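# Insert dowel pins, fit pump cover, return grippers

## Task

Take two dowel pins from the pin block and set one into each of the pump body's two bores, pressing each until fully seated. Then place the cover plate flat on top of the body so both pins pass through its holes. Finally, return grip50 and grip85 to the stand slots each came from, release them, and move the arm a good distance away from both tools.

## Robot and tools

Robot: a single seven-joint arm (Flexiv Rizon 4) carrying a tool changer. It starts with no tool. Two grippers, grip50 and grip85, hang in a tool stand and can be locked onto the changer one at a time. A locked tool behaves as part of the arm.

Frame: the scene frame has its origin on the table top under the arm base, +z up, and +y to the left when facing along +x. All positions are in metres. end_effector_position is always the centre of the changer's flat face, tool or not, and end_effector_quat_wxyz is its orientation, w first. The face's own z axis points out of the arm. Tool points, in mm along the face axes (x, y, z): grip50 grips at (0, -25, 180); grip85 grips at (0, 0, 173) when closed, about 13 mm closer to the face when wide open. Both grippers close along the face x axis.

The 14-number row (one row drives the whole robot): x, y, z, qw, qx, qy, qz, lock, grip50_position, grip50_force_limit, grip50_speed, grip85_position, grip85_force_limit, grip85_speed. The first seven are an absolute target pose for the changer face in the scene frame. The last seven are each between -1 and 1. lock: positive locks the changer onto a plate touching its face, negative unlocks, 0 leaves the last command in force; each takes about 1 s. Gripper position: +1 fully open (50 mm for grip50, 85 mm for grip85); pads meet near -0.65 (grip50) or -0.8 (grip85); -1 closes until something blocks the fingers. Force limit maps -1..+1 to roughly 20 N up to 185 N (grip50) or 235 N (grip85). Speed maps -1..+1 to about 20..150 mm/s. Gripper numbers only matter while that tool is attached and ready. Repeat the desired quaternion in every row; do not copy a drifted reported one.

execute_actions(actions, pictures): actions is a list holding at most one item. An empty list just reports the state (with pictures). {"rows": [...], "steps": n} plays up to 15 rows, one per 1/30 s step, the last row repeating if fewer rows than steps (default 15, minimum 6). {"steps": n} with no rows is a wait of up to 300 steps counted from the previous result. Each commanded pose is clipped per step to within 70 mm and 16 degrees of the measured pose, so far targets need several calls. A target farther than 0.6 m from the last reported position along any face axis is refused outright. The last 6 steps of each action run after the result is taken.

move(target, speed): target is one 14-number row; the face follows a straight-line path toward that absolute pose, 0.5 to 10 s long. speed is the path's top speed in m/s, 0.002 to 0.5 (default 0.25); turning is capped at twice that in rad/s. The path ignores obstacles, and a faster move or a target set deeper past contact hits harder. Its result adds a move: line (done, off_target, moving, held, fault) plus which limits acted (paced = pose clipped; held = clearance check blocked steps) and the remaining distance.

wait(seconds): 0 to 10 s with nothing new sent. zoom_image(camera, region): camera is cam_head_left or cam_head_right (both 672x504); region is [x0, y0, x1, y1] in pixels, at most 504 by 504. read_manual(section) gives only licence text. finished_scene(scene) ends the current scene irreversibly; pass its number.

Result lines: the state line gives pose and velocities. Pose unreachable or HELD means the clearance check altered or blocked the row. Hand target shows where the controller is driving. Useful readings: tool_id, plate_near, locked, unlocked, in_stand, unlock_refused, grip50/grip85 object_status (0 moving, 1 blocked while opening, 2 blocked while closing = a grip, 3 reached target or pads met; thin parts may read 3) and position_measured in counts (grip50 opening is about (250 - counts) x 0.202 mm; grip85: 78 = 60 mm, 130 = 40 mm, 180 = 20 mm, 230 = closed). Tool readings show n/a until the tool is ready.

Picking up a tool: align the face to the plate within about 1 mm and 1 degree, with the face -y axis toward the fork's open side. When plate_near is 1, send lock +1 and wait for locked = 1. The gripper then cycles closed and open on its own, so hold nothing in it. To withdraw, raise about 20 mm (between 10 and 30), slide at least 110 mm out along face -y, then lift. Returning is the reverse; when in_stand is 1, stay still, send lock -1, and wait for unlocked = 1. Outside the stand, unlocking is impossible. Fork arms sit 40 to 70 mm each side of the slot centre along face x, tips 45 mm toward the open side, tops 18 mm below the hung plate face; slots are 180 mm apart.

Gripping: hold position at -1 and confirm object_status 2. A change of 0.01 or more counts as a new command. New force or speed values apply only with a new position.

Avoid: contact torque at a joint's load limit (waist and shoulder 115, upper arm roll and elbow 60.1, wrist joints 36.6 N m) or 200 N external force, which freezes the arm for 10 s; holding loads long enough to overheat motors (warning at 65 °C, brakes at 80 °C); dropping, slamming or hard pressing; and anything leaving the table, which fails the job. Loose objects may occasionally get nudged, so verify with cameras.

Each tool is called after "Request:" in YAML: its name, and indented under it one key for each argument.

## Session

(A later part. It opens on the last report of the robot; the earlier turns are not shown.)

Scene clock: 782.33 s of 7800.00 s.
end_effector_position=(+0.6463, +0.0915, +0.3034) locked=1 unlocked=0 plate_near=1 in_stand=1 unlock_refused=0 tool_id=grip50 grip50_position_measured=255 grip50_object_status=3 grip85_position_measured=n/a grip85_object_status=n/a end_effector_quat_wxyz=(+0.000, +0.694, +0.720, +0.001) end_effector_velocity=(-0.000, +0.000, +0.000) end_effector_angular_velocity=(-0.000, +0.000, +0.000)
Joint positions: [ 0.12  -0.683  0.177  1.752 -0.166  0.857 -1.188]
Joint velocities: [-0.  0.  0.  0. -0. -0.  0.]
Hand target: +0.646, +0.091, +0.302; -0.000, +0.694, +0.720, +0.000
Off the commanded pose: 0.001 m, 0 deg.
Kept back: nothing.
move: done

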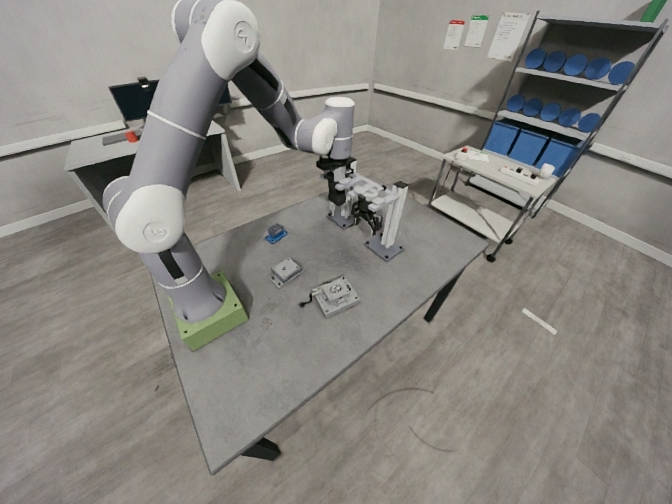

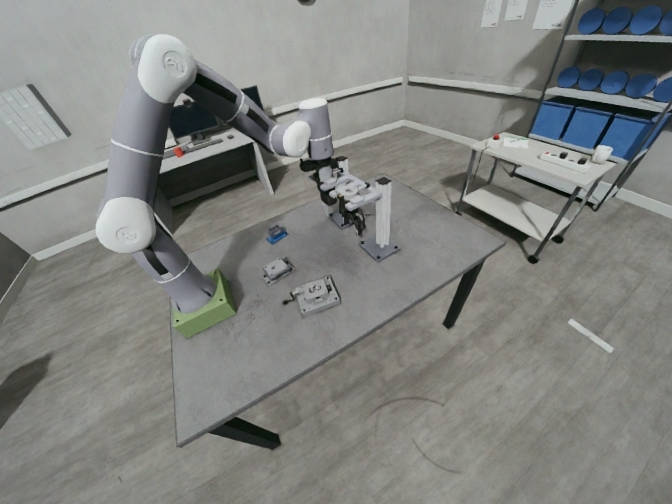

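Request:
execute_actions:
  actions:
    - {"rows":[[0.646,0.0914,0.3025,0,0.694,0.720,0,-1,-1,1,0,1,0,0]],"steps":15}

Request:
execute_actions:
  actions:
    - {"steps":35}

Request:
move:
  target: [0.646,0.0914,0.35,0,0.694,0.720,0,0,-1,1,0,1,0,0]
  speed: 0.1

Request:
move:
  target: [0.6523,-0.0889,0.35,0,0.694,0.720,0,0,-1,1,0,1,0,0]

Request:
move:
  target: [0.6523,-0.0889,0.301,0,0.694,0.720,0,0,-1,1,0,1,0,0]
  speed: 0.02

Scene clock: 782.93 s of 7800.00 s.
end_effector_position=(+0.6461, +0.0914, +0.3032) locked=0 unlocked=0 plate_near=1 in_stand=1 unlock_refused=0 tool_id=none grip50_position_measured=n/a grip50_object_status=n/a grip85_position_measured=n/a grip85_object_status=n/a end_effector_quat_wxyz=(+0.000, +0.694, +0.720, +0.001) end_effector_velocity=(-0.000, -0.000, -0.000) end_effector_angular_velocity=(-0.000, +0.000, -0.000)
Joint positions: [ 0.12  -0.684  0.177  1.753 -0.166  0.857 -1.188]
Joint velocities: [ 0.  0. -0.  0.  0. -0. -0.]
Steps of this call (steps 1 to 9: nothing new was sent; steps 10 to 18: the first 9 steps of this action). Readings (end_effector_position | what the end effector reports):
10: (+0.6462, +0.0914, +0.3032) | locked=1 unlocked=0 plate_near=1 in_stand=1 unlock_refused=0 tool_id=grip50 grip50_position_measured=255 grip50_object_status=3 grip85_position_measured=n/a grip85_object_status=n/a
11: (+0.6462, +0.0914, +0.3032) | locked=1 unlocked=0 plate_near=1 in_stand=1 unlock_refused=0 tool_id=grip50 grip50_position_measured=255 grip50_object_status=3 grip85_position_measured=n/a grip85_object_status=n/a
13: (+0.6462, +0.0914, +0.3032) | locked=1 unlocked=0 plate_near=1 in_stand=1 unlock_refused=0 tool_id=grip50 grip50_position_measured=255 grip50_object_status=3 grip85_position_measured=n/a grip85_object_status=n/a
17: (+0.6461, +0.0914, +0.3032) | locked=0 unlocked=0 plate_near=1 in_stand=1 unlock_refused=0 tool_id=none grip50_position_measured=n/a grip50_object_status=n/a grip85_position_measured=n/a grip85_object_status=n/a
18: the state above

Scene clock: 784.10 s of 7800.00 s.
end_effector_position=(+0.6461, +0.0914, +0.3031) locked=0 unlocked=1 plate_near=1 in_stand=1 unlock_refused=0 tool_id=none grip50_position_measured=n/a grip50_object_status=n/a grip85_position_measured=n/a grip85_object_status=n/a end_effector_quat_wxyz=(+0.000, +0.694, +0.720, +0.001) end_effector_velocity=(-0.000, -0.000, -0.000) end_effector_angular_velocity=(-0.000, +0.000, +0.001)
Joint positions: [ 0.12  -0.684  0.177  1.753 -0.166  0.857 -1.188]
Joint velocities: [ 0.     0.    -0.     0.    -0.    -0.    -0.001]
Hand target: +0.646, +0.091, +0.302; +0.000, +0.694, +0.720, +0.000
Off the commanded pose: 0.001 m, 0 deg.
Kept back: nothing.
Steps of this call (steps 1 to 6: the last 6 steps of your previous action; steps 7 to 35: nothing new was sent). Readings (end_effector_position | what the end effector reports):
1: (+0.6461, +0.0914, +0.3032) | locked=0 unlocked=0 plate_near=1 in_stand=1 unlock_refused=0 tool_id=none grip50_position_measured=n/a grip50_object_status=n/a grip85_position_measured=n/a grip85_object_status=n/a
2: (+0.6461, +0.0914, +0.3032) | locked=0 unlocked=0 plate_near=1 in_stand=1 unlock_refused=0 tool_id=none grip50_position_measured=n/a grip50_object_status=n/a grip85_position_measured=n/a grip85_object_status=n/a
4: (+0.6461, +0.0914, +0.3031) | locked=0 unlocked=0 plate_near=1 in_stand=1 unlock_refused=0 tool_id=none grip50_position_measured=n/a grip50_object_status=n/a grip85_position_measured=n/a grip85_object_status=n/a
8: (+0.6461, +0.0914, +0.3031) | locked=0 unlocked=0 plate_near=1 in_stand=1 unlock_refused=0 tool_id=none grip50_position_measured=n/a grip50_object_status=n/a grip85_position_measured=n/a grip85_object_status=n/a
35: the state above

Scene clock: 784.87 s of 7800.00 s.
end_effector_position=(+0.6460, +0.0914, +0.3502) locked=0 unlocked=1 plate_near=0 in_stand=0 unlock_refused=0 tool_id=none grip50_position_measured=n/a grip50_object_status=n/a grip85_position_measured=n/a grip85_object_status=n/a end_effector_quat_wxyz=(+0.000, +0.694, +0.720, +0.000) end_effector_velocity=(-0.000, +0.000, -0.000) end_effector_angular_velocity=(+0.000, +0.001, +0.001)
Joint positions: [ 0.107 -0.606  0.197  1.733 -0.152  0.759 -1.199]
Joint velocities: [-0.    -0.     0.001  0.    -0.    -0.    -0.001]
Hand target: +0.646, +0.091, +0.350; +0.000, +0.694, +0.720, -0.000
Off the commanded pose: 0.000 m, 0 deg.
Kept back: nothing.
move: done

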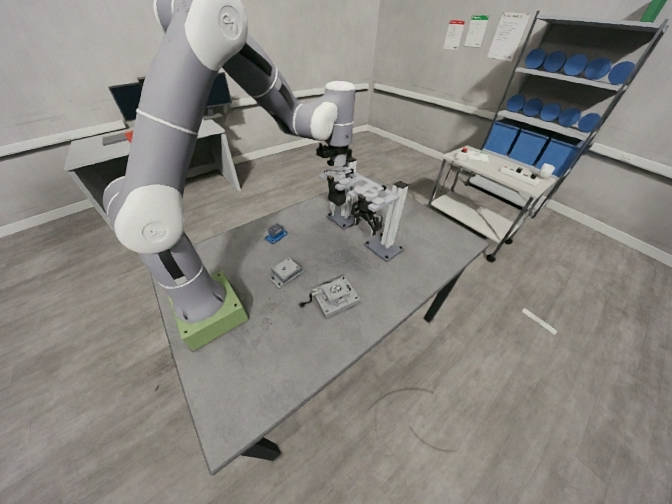

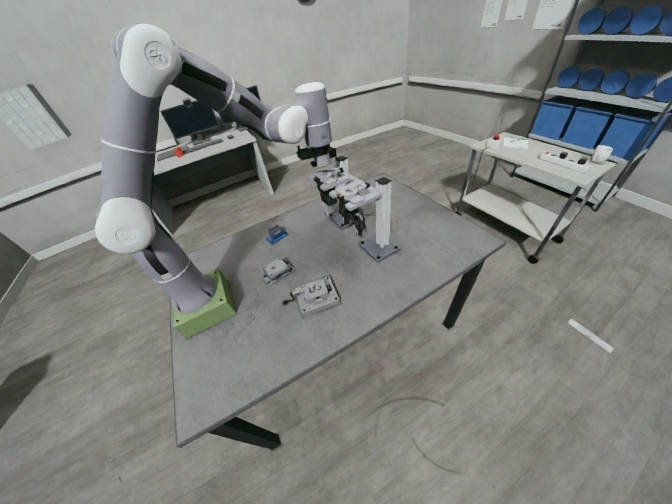

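Scene clock: 786.03 s of 7800.00 s.
end_effector_position=(+0.6525, -0.0889, +0.3501) locked=0 unlocked=1 plate_near=0 in_stand=0 unlock_refused=0 tool_id=none grip50_position_measured=n/a grip50_object_status=n/a grip85_position_measured=n/a grip85_object_status=n/a end_effector_quat_wxyz=(+0.001, +0.694, +0.720, +0.000) end_effector_velocity=(+0.000, -0.000, +0.000) end_effector_angular_velocity=(-0.000, -0.000, -0.001)
Joint positions: [-0.134 -0.614  0.156  1.711 -0.119  0.75  -1.498]
Joint velocities: [ 0.     0.    -0.    -0.     0.    -0.     0.001]
Hand target: +0.652, -0.089, +0.350; +0.000, +0.694, +0.720, -0.000
Off the commanded pose: 0.000 m, 0 deg.
Kept back: nothing.
move: done

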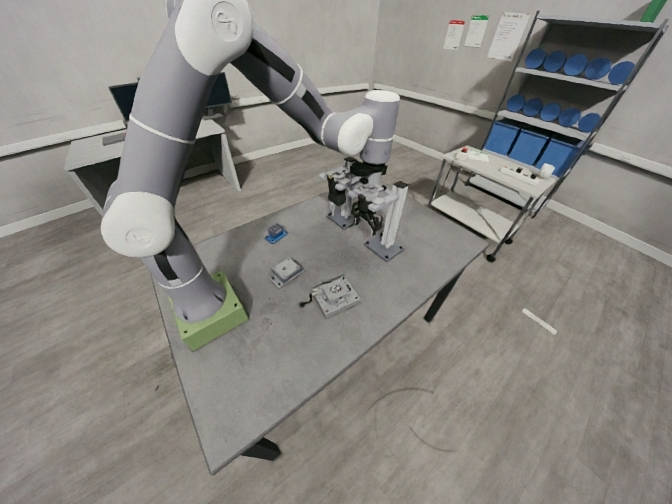

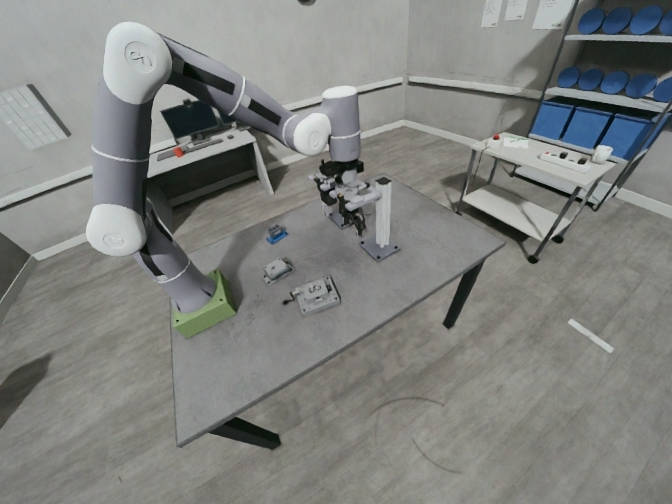

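Scene clock: 788.70 s of 7800.00 s.
end_effector_position=(+0.6527, -0.0890, +0.3029) locked=0 unlocked=1 plate_near=1 in_stand=1 unlock_refused=0 tool_id=none grip50_position_measured=n/a grip50_object_status=n/a grip85_position_measured=n/a grip85_object_status=n/a end_effector_quat_wxyz=(+0.001, +0.694, +0.720, +0.001) end_effector_velocity=(-0.000, +0.000, +0.000) end_effector_angular_velocity=(+0.000, -0.000, +0.001)
Joint positions: [-0.12  -0.691  0.137  1.729 -0.125  0.847 -1.493]
Joint velocities: [-0.     0.     0.     0.     0.     0.    -0.001]
Hand target: +0.652, -0.089, +0.301; -0.000, +0.694, +0.720, +0.000
Off the commanded pose: 0.002 m, 0 deg.
Kept back: nothing.
move: done

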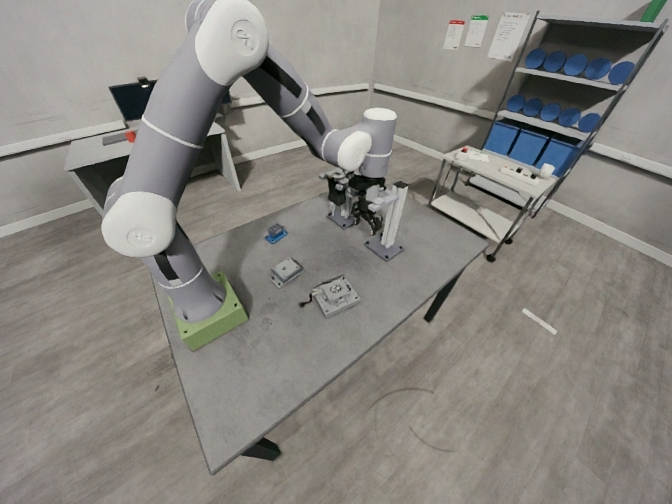

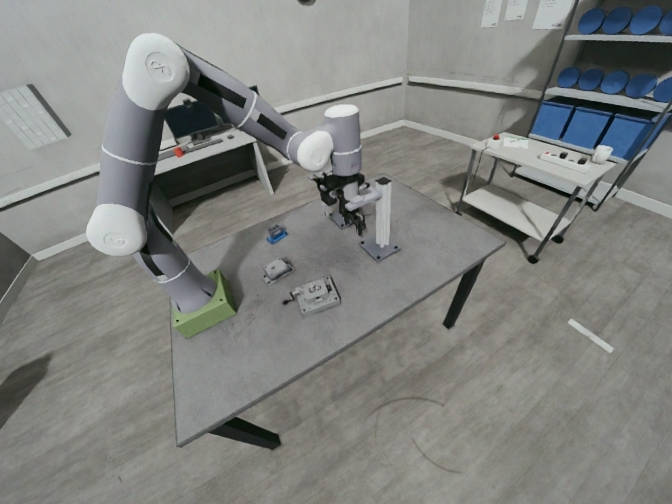

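Request:
execute_actions:
  actions:
    - {"rows":[[0.6523,-0.0889,0.302,0,0.694,0.720,0,1,-1,1,0,1,0,0]],"steps":15}

Request:
execute_actions:
  actions:
    - {"steps":40}

Request:
move:
  target: [0.6523,-0.0889,0.323,0,0.694,0.720,0,0,-1,1,0,1,0,0]
  speed: 0.03

Request:
move:
  target: [0.5324,-0.0932,0.323,0,0.694,0.720,0,0,-1,1,0,1,0,0]
  speed: 0.06

Request:
zoom_image:
  camera: "cam_head_left"
  region: [255,245,375,325]

Request:
zoom_image:
  camera: "cam_head_right"
  region: [245,245,365,325]

Scene clock: 790.70 s of 7800.00 s.
end_effector_position=(+0.6526, -0.0890, +0.3031) locked=0 unlocked=0 plate_near=1 in_stand=1 unlock_refused=0 tool_id=none grip50_position_measured=n/a grip50_object_status=n/a grip85_position_measured=n/a grip85_object_status=n/a end_effector_quat_wxyz=(+0.001, +0.694, +0.720, +0.001) end_effector_velocity=(+0.000, -0.000, +0.000) end_effector_angular_velocity=(+0.000, -0.001, -0.000)
Joint positions: [-0.12  -0.691  0.137  1.729 -0.125  0.847 -1.493]
Joint velocities: [-0.  0. -0. -0.  0.  0. -0.]
Steps of this call (steps 1 to 51: nothing new was sent; steps 52 to 60: the first 9 steps of this action). Readings (end_effector_position | what the end effector reports):
52: (+0.6527, -0.0890, +0.3030) | locked=0 unlocked=0 plate_near=1 in_stand=1 unlock_refused=0 tool_id=none grip50_position_measured=n/a grip50_object_status=n/a grip85_position_measured=n/a grip85_object_status=n/a
53: (+0.6526, -0.0890, +0.3031) | locked=0 unlocked=0 plate_near=1 in_stand=1 unlock_refused=0 tool_id=none grip50_position_measured=n/a grip50_object_status=n/a grip85_position_measured=n/a grip85_object_status=n/a
55: (+0.6526, -0.0890, +0.3031) | locked=0 unlocked=0 plate_near=1 in_stand=1 unlock_refused=0 tool_id=none grip50_position_measured=n/a grip50_object_status=n/a grip85_position_measured=n/a grip85_object_status=n/a
59: (+0.6526, -0.0890, +0.3031) | locked=0 unlocked=0 plate_near=1 in_stand=1 unlock_refused=0 tool_id=none grip50_position_measured=n/a grip50_object_status=n/a grip85_position_measured=n/a grip85_object_status=n/a
60: the state above

Scene clock: 792.03 s of 7800.00 s.
end_effector_position=(+0.6528, -0.0890, +0.3033) locked=1 unlocked=0 plate_near=1 in_stand=1 unlock_refused=0 tool_id=grip85 grip50_position_measured=n/a grip50_object_status=n/a grip85_position_measured=n/a grip85_object_status=n/a end_effector_quat_wxyz=(+0.001, +0.694, +0.720, +0.001) end_effector_velocity=(+0.000, -0.000, +0.000) end_effector_angular_velocity=(-0.000, -0.000, -0.000)
Joint positions: [-0.12  -0.691  0.137  1.729 -0.125  0.847 -1.493]
Joint velocities: [-0.     0.    -0.    -0.    -0.     0.     0.001]
Hand target: +0.652, -0.089, +0.302; +0.000, +0.694, +0.720, -0.000
Off the commanded pose: 0.001 m, 0 deg.
Kept back: nothing.
Steps of this call (steps 1 to 6: the last 6 steps of your previous action; steps 7 to 40: nothing new was sent). Readings (end_effector_position | what the end effector reports):
1: (+0.6526, -0.0890, +0.3031) | locked=0 unlocked=0 plate_near=1 in_stand=1 unlock_refused=0 tool_id=none grip50_position_measured=n/a grip50_object_status=n/a grip85_position_measured=n/a grip85_object_status=n/a
2: (+0.6526, -0.0890, +0.3031) | locked=0 unlocked=0 plate_near=1 in_stand=1 unlock_refused=0 tool_id=none grip50_position_measured=n/a grip50_object_status=n/a grip85_position_measured=n/a grip85_object_status=n/a
4: (+0.6526, -0.0890, +0.3031) | locked=0 unlocked=0 plate_near=1 in_stand=1 unlock_refused=0 tool_id=none grip50_position_measured=n/a grip50_object_status=n/a grip85_position_measured=n/a grip85_object_status=n/a
8: (+0.6526, -0.0890, +0.3031) | locked=0 unlocked=0 plate_near=1 in_stand=1 unlock_refused=0 tool_id=none grip50_position_measured=n/a grip50_object_status=n/a grip85_position_measured=n/a grip85_object_status=n/a
40: the state above

Scene clock: 792.93 s of 7800.00 s.
end_effector_position=(+0.6524, -0.0889, +0.3232) locked=1 unlocked=0 plate_near=1 in_stand=0 unlock_refused=0 tool_id=grip85 grip50_position_measured=n/a grip50_object_status=n/a grip85_position_measured=n/a grip85_object_status=n/a end_effector_quat_wxyz=(+0.000, +0.694, +0.720, +0.000) end_effector_velocity=(-0.000, -0.000, -0.000) end_effector_angular_velocity=(+0.000, +0.000, +0.002)
Joint positions: [-0.126 -0.657  0.145  1.723 -0.122  0.805 -1.496]
Joint velocities: [-0.001 -0.     0.001 -0.    -0.    -0.    -0.002]
Hand target: +0.652, -0.089, +0.323; +0.000, +0.694, +0.720, -0.000
Off the commanded pose: 0.000 m, 0 deg.
Kept back: nothing.
move: done

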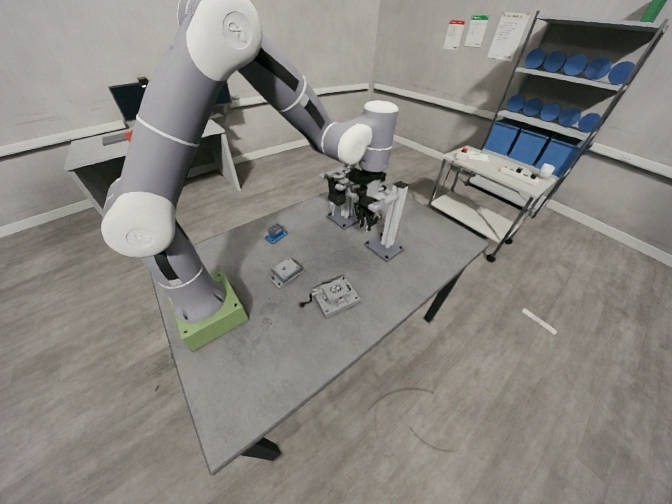

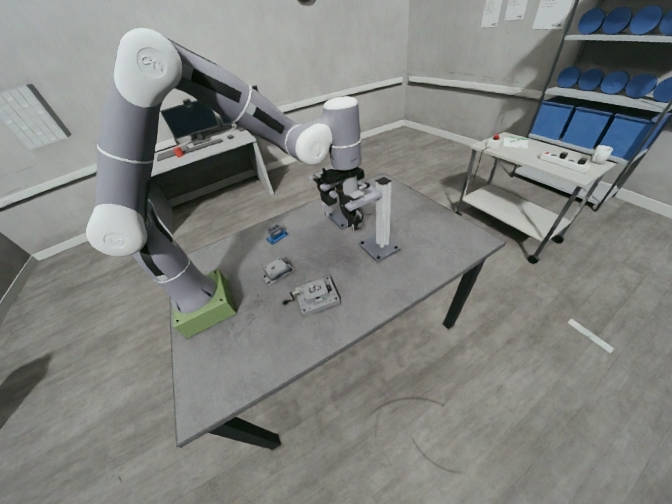

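Scene clock: 795.20 s of 7800.00 s.
end_effector_position=(+0.5323, -0.0932, +0.3226) locked=1 unlocked=0 plate_near=1 in_stand=0 unlock_refused=0 tool_id=grip85 grip50_position_measured=n/a grip50_object_status=n/a grip85_position_measured=3 grip85_object_status=3 end_effector_quat_wxyz=(+0.000, +0.694, +0.720, -0.000) end_effector_velocity=(-0.000, +0.000, -0.000) end_effector_angular_velocity=(+0.000, +0.000, -0.000)
Joint positions: [-0.155 -0.45   0.153  2.108 -0.114  0.983 -1.494]
Joint velocities: [-0. -0.  0.  0.  0.  0. -0.]
Hand target: +0.532, -0.093, +0.323; +0.000, +0.694, +0.720, -0.000
Off the commanded pose: 0.000 m, 0 deg.
Kept back: nothing.
move: done

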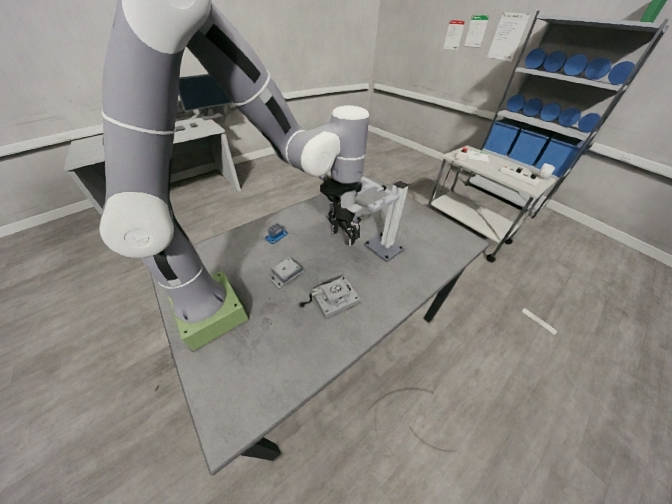

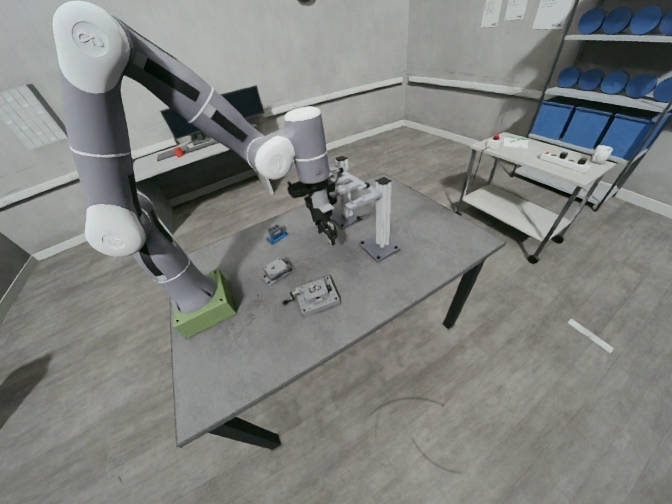

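Region (255, 245, 375, 325) of cam_head_left's 672x504 image, scaled by 4.200, with more detail than that image has.

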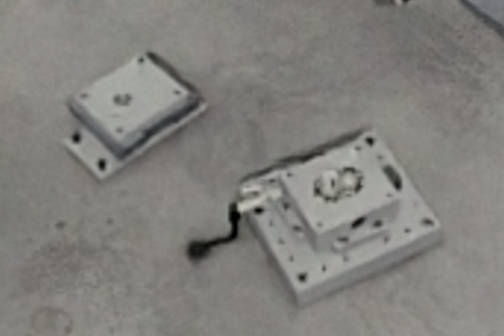

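Region (245, 245, 365, 325) of cam_head_right's 672x504 image, scaled by 4.200, with more detail than that image has.

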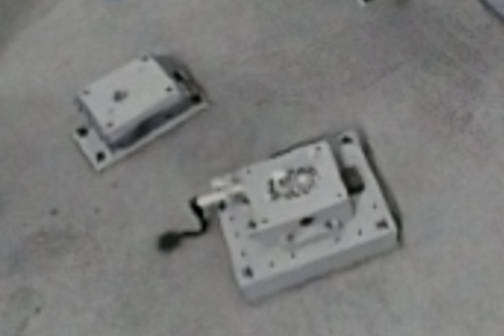

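Request:
move:
  target: [0.315,-0.016,0.26,0,0.659,0.752,0,0,-1,1,0,1,-1,0]
  speed: 0.15

Request:
move:
  target: [0.315,-0.016,0.225,0,0.659,0.752,0,0,-1,1,0,1,-1,0]
  speed: 0.03

Request:
zoom_image:
  camera: "cam_head_left"
  region: [230,210,350,300]

Request:
zoom_image:
  camera: "cam_head_right"
  region: [220,210,340,300]

Scene clock: 799.40 s of 7800.00 s.
end_effector_position=(+0.3152, -0.0160, +0.2593) locked=1 unlocked=0 plate_near=1 in_stand=0 unlock_refused=0 tool_id=grip85 grip50_position_measured=n/a grip50_object_status=n/a grip85_position_measured=3 grip85_object_status=3 end_effector_quat_wxyz=(-0.000, +0.659, +0.752, +0.000) end_effector_velocity=(-0.000, -0.001, -0.000) end_effector_angular_velocity=(-0.001, +0.001, -0.002)
Joint positions: [ 0.508 -0.365 -0.106  2.688  0.441  1.477 -1.698]
Joint velocities: [ 0.002 -0.    -0.004  0.     0.002 -0.001 -0.001]
Hand target: +0.315, -0.016, +0.259; -0.001, +0.659, +0.752, -0.000
Off the commanded pose: 0.001 m, 0 deg.
joint sent to its limit — the command would take joint 4 (elbow) past its upper limit, so that joint was sent only as far as its limit.
Kept back: nothing.
move: done

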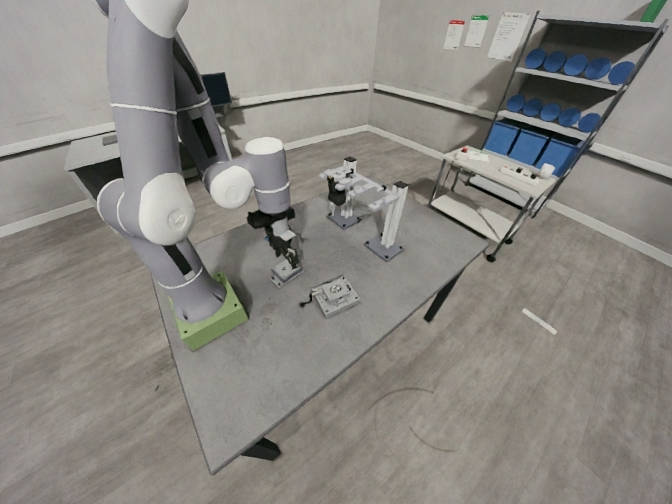

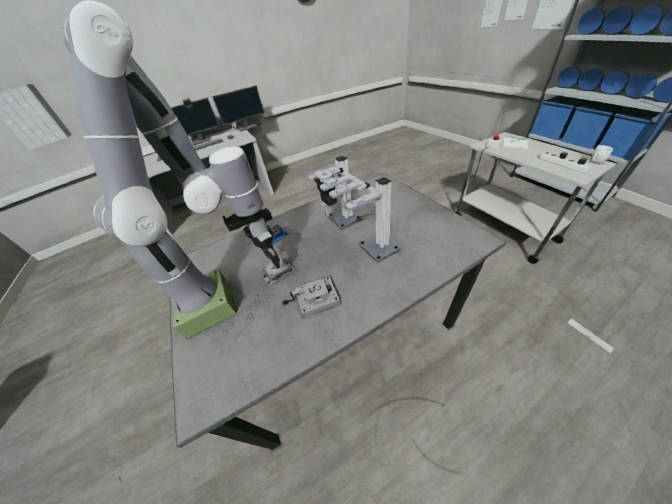

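Scene clock: 800.77 s of 7800.00 s.
end_effector_position=(+0.3150, -0.0160, +0.2250) locked=1 unlocked=0 plate_near=1 in_stand=0 unlock_refused=0 tool_id=grip85 grip50_position_measured=n/a grip50_object_status=n/a grip85_position_measured=3 grip85_object_status=3 end_effector_quat_wxyz=(-0.000, +0.659, +0.752, -0.000) end_effector_velocity=(-0.000, -0.000, -0.000) end_effector_angular_velocity=(-0.000, +0.000, -0.000)
Joint positions: [ 0.392 -0.54   0.032  2.623  0.522  1.6   -1.77 ]
Joint velocities: [ 0. -0. -0.  0. -0.  0.  0.]
Hand target: +0.315, -0.016, +0.225; +0.000, +0.659, +0.752, -0.000
Off the commanded pose: 0.000 m, 0 deg.
Kept back: nothing.
move: done

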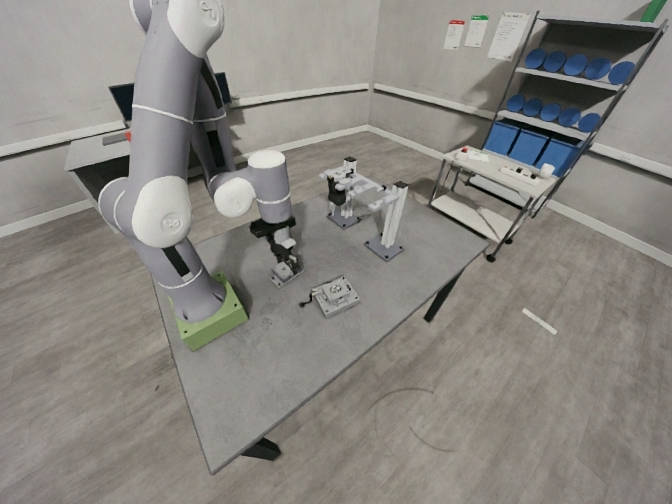

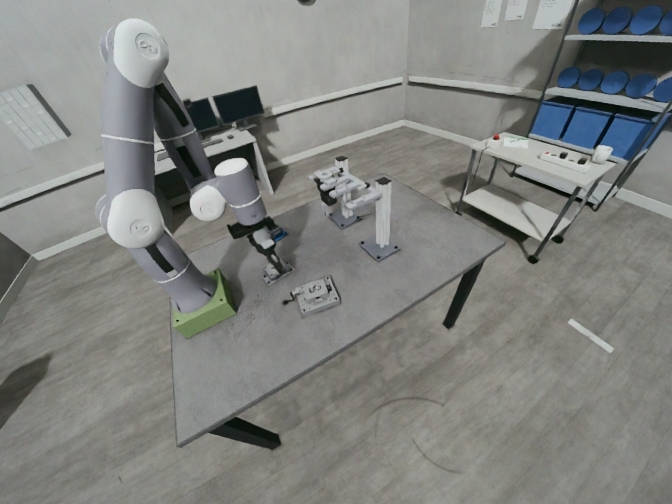

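Region (230, 210, 350, 300) of cam_head_left's 672x504 image, scaled by 4.200, with more detail than that image has; it fills the top 378 rows of this view, and the rest is white.

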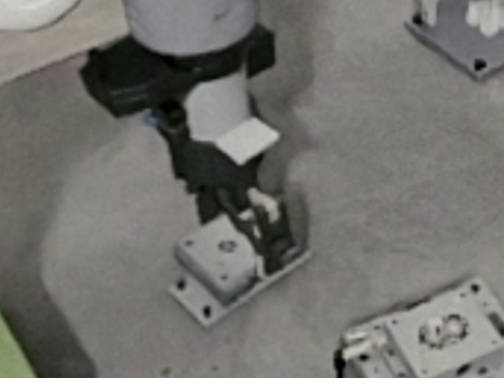

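Region (220, 210, 340, 300) of cam_head_right's 672x504 image, scaled by 4.200, with more detail than that image has; it fills the top 378 rows of this view, and the rest is white.

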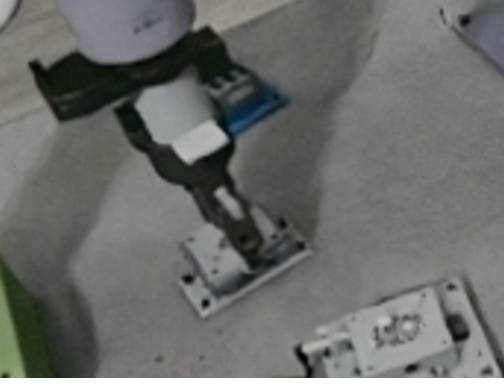

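Request:
move:
  target: [0.315,-0.016,0.212,0,0.659,0.752,0,0,-1,1,0,1,-1,0]
  speed: 0.01

Request:
zoom_image:
  camera: "cam_head_left"
  region: [250,235,330,295]

Request:
zoom_image:
  camera: "cam_head_right"
  region: [240,235,320,295]

Scene clock: 802.53 s of 7800.00 s.
end_effector_position=(+0.3150, -0.0160, +0.2121) locked=1 unlocked=0 plate_near=1 in_stand=0 unlock_refused=0 tool_id=grip85 grip50_position_measured=n/a grip50_object_status=n/a grip85_position_measured=3 grip85_object_status=3 end_effector_quat_wxyz=(-0.000, +0.659, +0.752, -0.000) end_effector_velocity=(-0.000, +0.000, -0.000) end_effector_angular_velocity=(+0.000, +0.000, +0.002)
Joint positions: [ 0.355 -0.602  0.072  2.601  0.533  1.647 -1.785]
Joint velocities: [ 0.    -0.     0.001  0.    -0.001  0.    -0.   ]
Hand target: +0.315, -0.016, +0.212; +0.000, +0.659, +0.752, -0.000
Off the commanded pose: 0.000 m, 0 deg.
Kept back: nothing.
move: done

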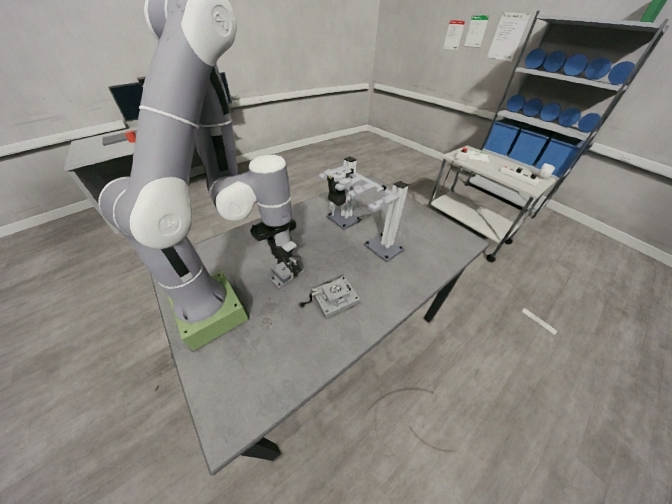

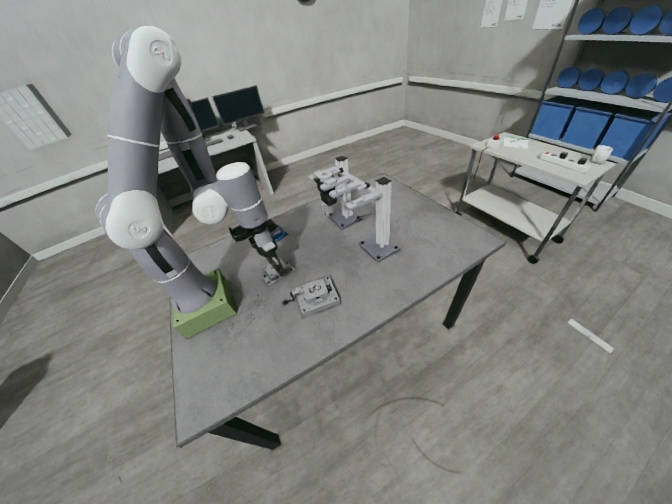

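Region (250, 235, 330, 295) of cam_head_left's 672x504 image, scaled by 6.300, with more detail than that image has; it fills the top 378 rows of this view, and the rest is white.

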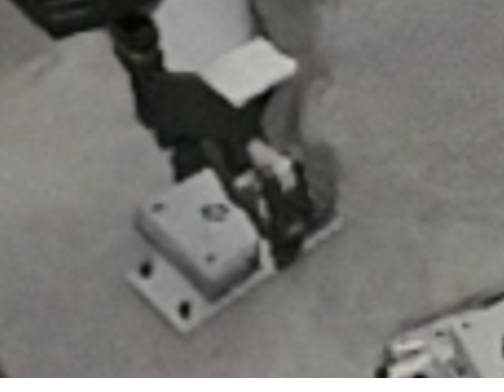

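Region (240, 235, 320, 295) of cam_head_right's 672x504 image, scaled by 6.300, with more detail than that image has; it fills the top 378 rows of this view, and the rest is white.

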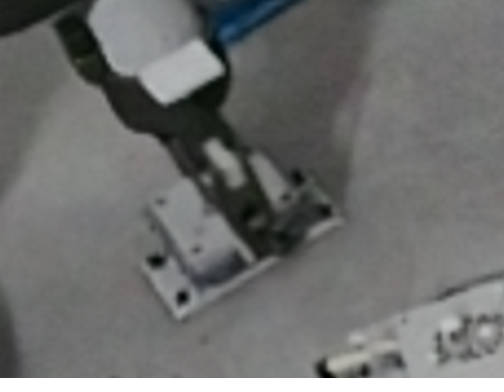

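Request:
move:
  target: [0.315,-0.016,0.212,0,0.659,0.752,0,0,-1,1,0,-1,-1,-1]

Request:
zoom_image:
  camera: "cam_head_left"
  region: [250,235,330,295]

Scene clock: 803.87 s of 7800.00 s.
end_effector_position=(+0.3154, -0.0141, +0.2122) locked=1 unlocked=0 plate_near=1 in_stand=0 unlock_refused=0 tool_id=grip85 grip50_position_measured=n/a grip50_object_status=n/a grip85_position_measured=45 grip85_object_status=0 end_effector_quat_wxyz=(-0.001, +0.657, +0.754, +0.001) end_effector_velocity=(-0.000, +0.000, -0.000) end_effector_angular_velocity=(-0.000, +0.001, -0.000)
Joint positions: [ 0.355 -0.601  0.075  2.601  0.53   1.648 -1.785]
Joint velocities: [ 0.    -0.     0.     0.001 -0.002 -0.     0.002]
Hand target: +0.315, -0.016, +0.212; -0.000, +0.659, +0.752, +0.000
Off the commanded pose: 0.002 m, 0 deg.
Kept back: nothing.
move: done

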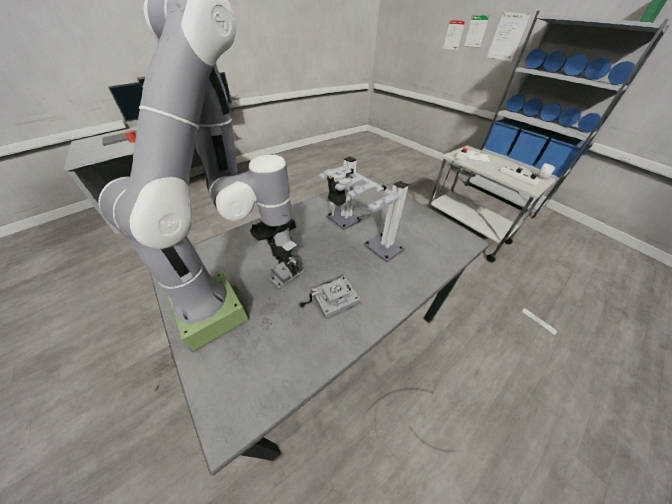

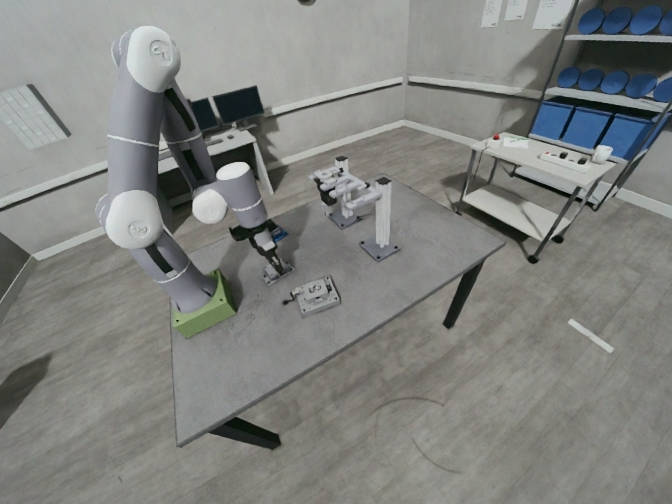

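Region (250, 235, 330, 295) of cam_head_left's 672x504 image, scaled by 6.300, with more detail than that image has; it fills the top 378 rows of this view, and the rest is white.

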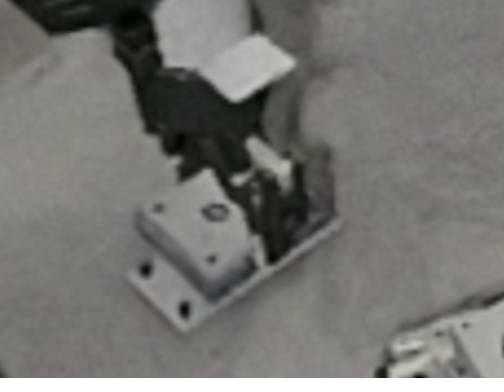

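Request:
move:
  target: [0.3145,-0.012,0.212,0,0.657,0.754,0,0,-1,1,0,1,-1,-1]
  speed: 0.01

Request:
move:
  target: [0.3145,-0.012,0.212,0,0.657,0.754,0,0,-1,1,0,-1,-0.5,-1]

Request:
wait:
  seconds: 0.5

Scene clock: 805.33 s of 7800.00 s.
end_effector_position=(+0.3146, -0.0119, +0.2120) locked=1 unlocked=0 plate_near=1 in_stand=0 unlock_refused=0 tool_id=grip85 grip50_position_measured=n/a grip50_object_status=n/a grip85_position_measured=3 grip85_object_status=0 end_effector_quat_wxyz=(-0.000, +0.657, +0.754, +0.000) end_effector_velocity=(-0.000, +0.000, -0.000) end_effector_angular_velocity=(+0.000, +0.000, +0.001)
Joint positions: [ 0.367 -0.603  0.074  2.602  0.533  1.65  -1.778]
Joint velocities: [ 0.     0.     0.     0.     0.     0.    -0.001]
Hand target: +0.314, -0.012, +0.212; -0.000, +0.657, +0.754, +0.000
Off the commanded pose: 0.000 m, 0 deg.
Kept back: nothing.
move: done

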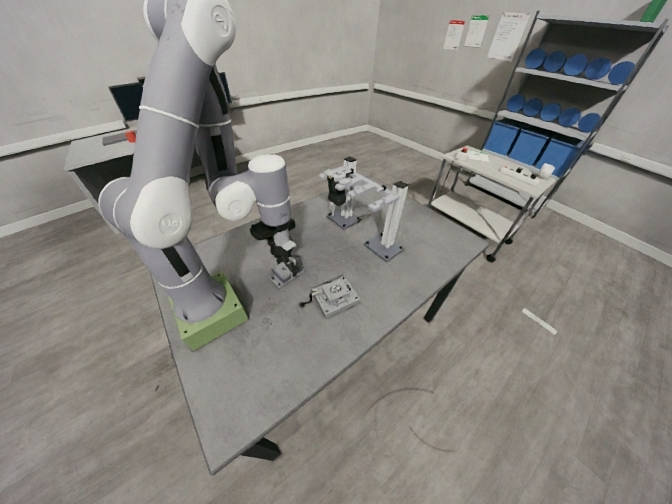

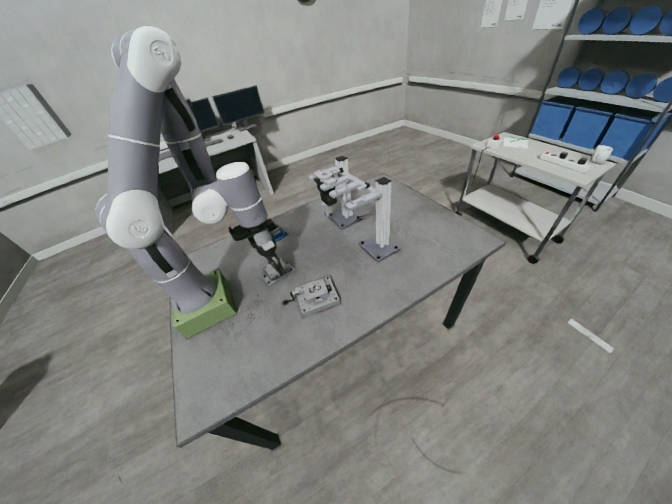

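Scene clock: 806.60 s of 7800.00 s.
end_effector_position=(+0.3145, -0.0120, +0.2123) locked=1 unlocked=0 plate_near=1 in_stand=0 unlock_refused=0 tool_id=grip85 grip50_position_measured=n/a grip50_object_status=n/a grip85_position_measured=52 grip85_object_status=2 end_effector_quat_wxyz=(+0.000, +0.657, +0.754, +0.000) end_effector_velocity=(-0.000, -0.000, +0.000) end_effector_angular_velocity=(+0.000, -0.000, +0.000)
Joint positions: [ 0.367 -0.602  0.074  2.603  0.534  1.65  -1.778]
Joint velocities: [ 0.     0.    -0.     0.     0.     0.    -0.001]
Hand target: +0.314, -0.012, +0.212; +0.000, +0.657, +0.754, +0.000
Off the commanded pose: 0.000 m, 0 deg.
Kept back: nothing.
move: done

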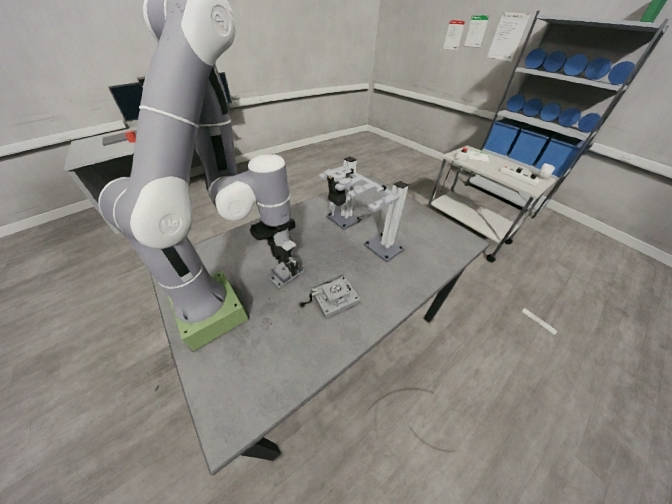

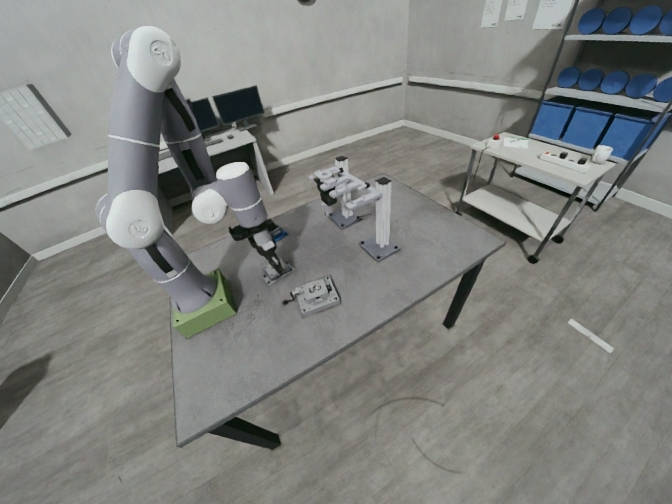

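Scene clock: 807.10 s of 7800.00 s.
end_effector_position=(+0.3145, -0.0120, +0.2123) locked=1 unlocked=0 plate_near=1 in_stand=0 unlock_refused=0 tool_id=grip85 grip50_position_measured=n/a grip50_object_status=n/a grip85_position_measured=52 grip85_object_status=2 end_effector_quat_wxyz=(+0.000, +0.657, +0.754, +0.000) end_effector_velocity=(-0.000, +0.000, -0.000) end_effector_angular_velocity=(-0.000, +0.000, -0.000)
Joint positions: [ 0.367 -0.602  0.074  2.603  0.534  1.65  -1.778]
Joint velocities: [ 0.  0. -0.  0. -0. -0.  0.]
Hand target: +0.314, -0.012, +0.212; +0.000, +0.657, +0.754, +0.000
Off the commanded pose: 0.000 m, 0 deg.
Kept back: nothing.
Steps of this call (steps 1 to 15: nothing new was sent). Readings (end_effector_position | what the end effector reports):
1: (+0.3145, -0.0120, +0.2123) | locked=1 unlocked=0 plate_near=1 in_stand=0 unlock_refused=0 tool_id=grip85 grip50_position_measured=n/a grip50_object_status=n/a grip85_position_measured=52 grip85_object_status=2
2: (+0.3145, -0.0120, +0.2123) | locked=1 unlocked=0 plate_near=1 in_stand=0 unlock_refused=0 tool_id=grip85 grip50_position_measured=n/a grip50_object_status=n/a grip85_position_measured=52 grip85_object_status=2
4: (+0.3145, -0.0120, +0.2123) | locked=1 unlocked=0 plate_near=1 in_stand=0 unlock_refused=0 tool_id=grip85 grip50_position_measured=n/a grip50_object_status=n/a grip85_position_measured=52 grip85_object_status=2
8: (+0.3145, -0.0120, +0.2123) | locked=1 unlocked=0 plate_near=1 in_stand=0 unlock_refused=0 tool_id=grip85 grip50_position_measured=n/a grip50_object_status=n/a grip85_position_measured=52 grip85_object_status=2
15: the state above

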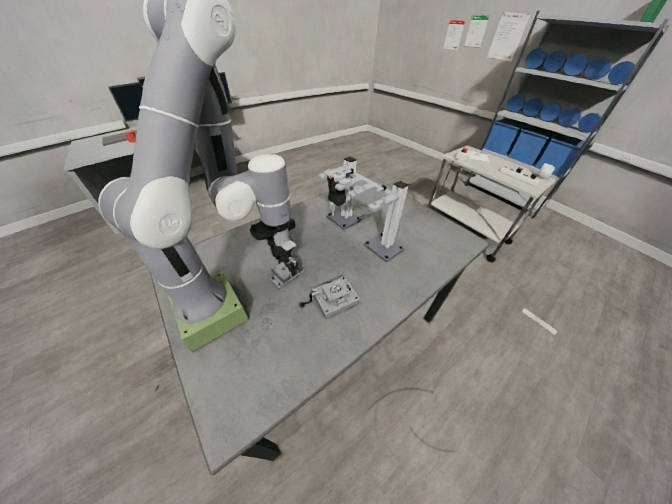

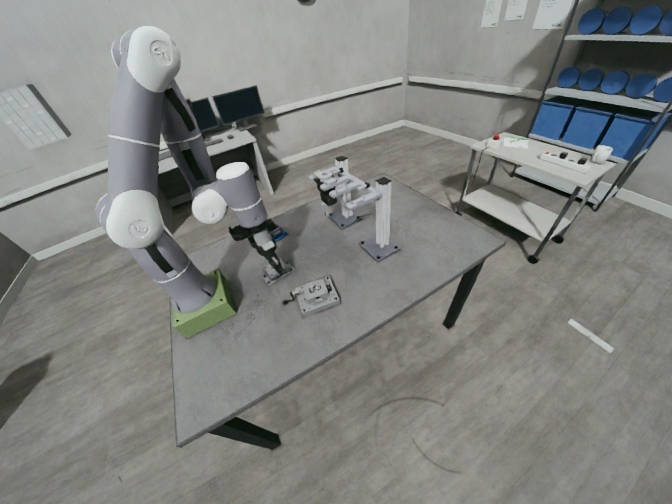

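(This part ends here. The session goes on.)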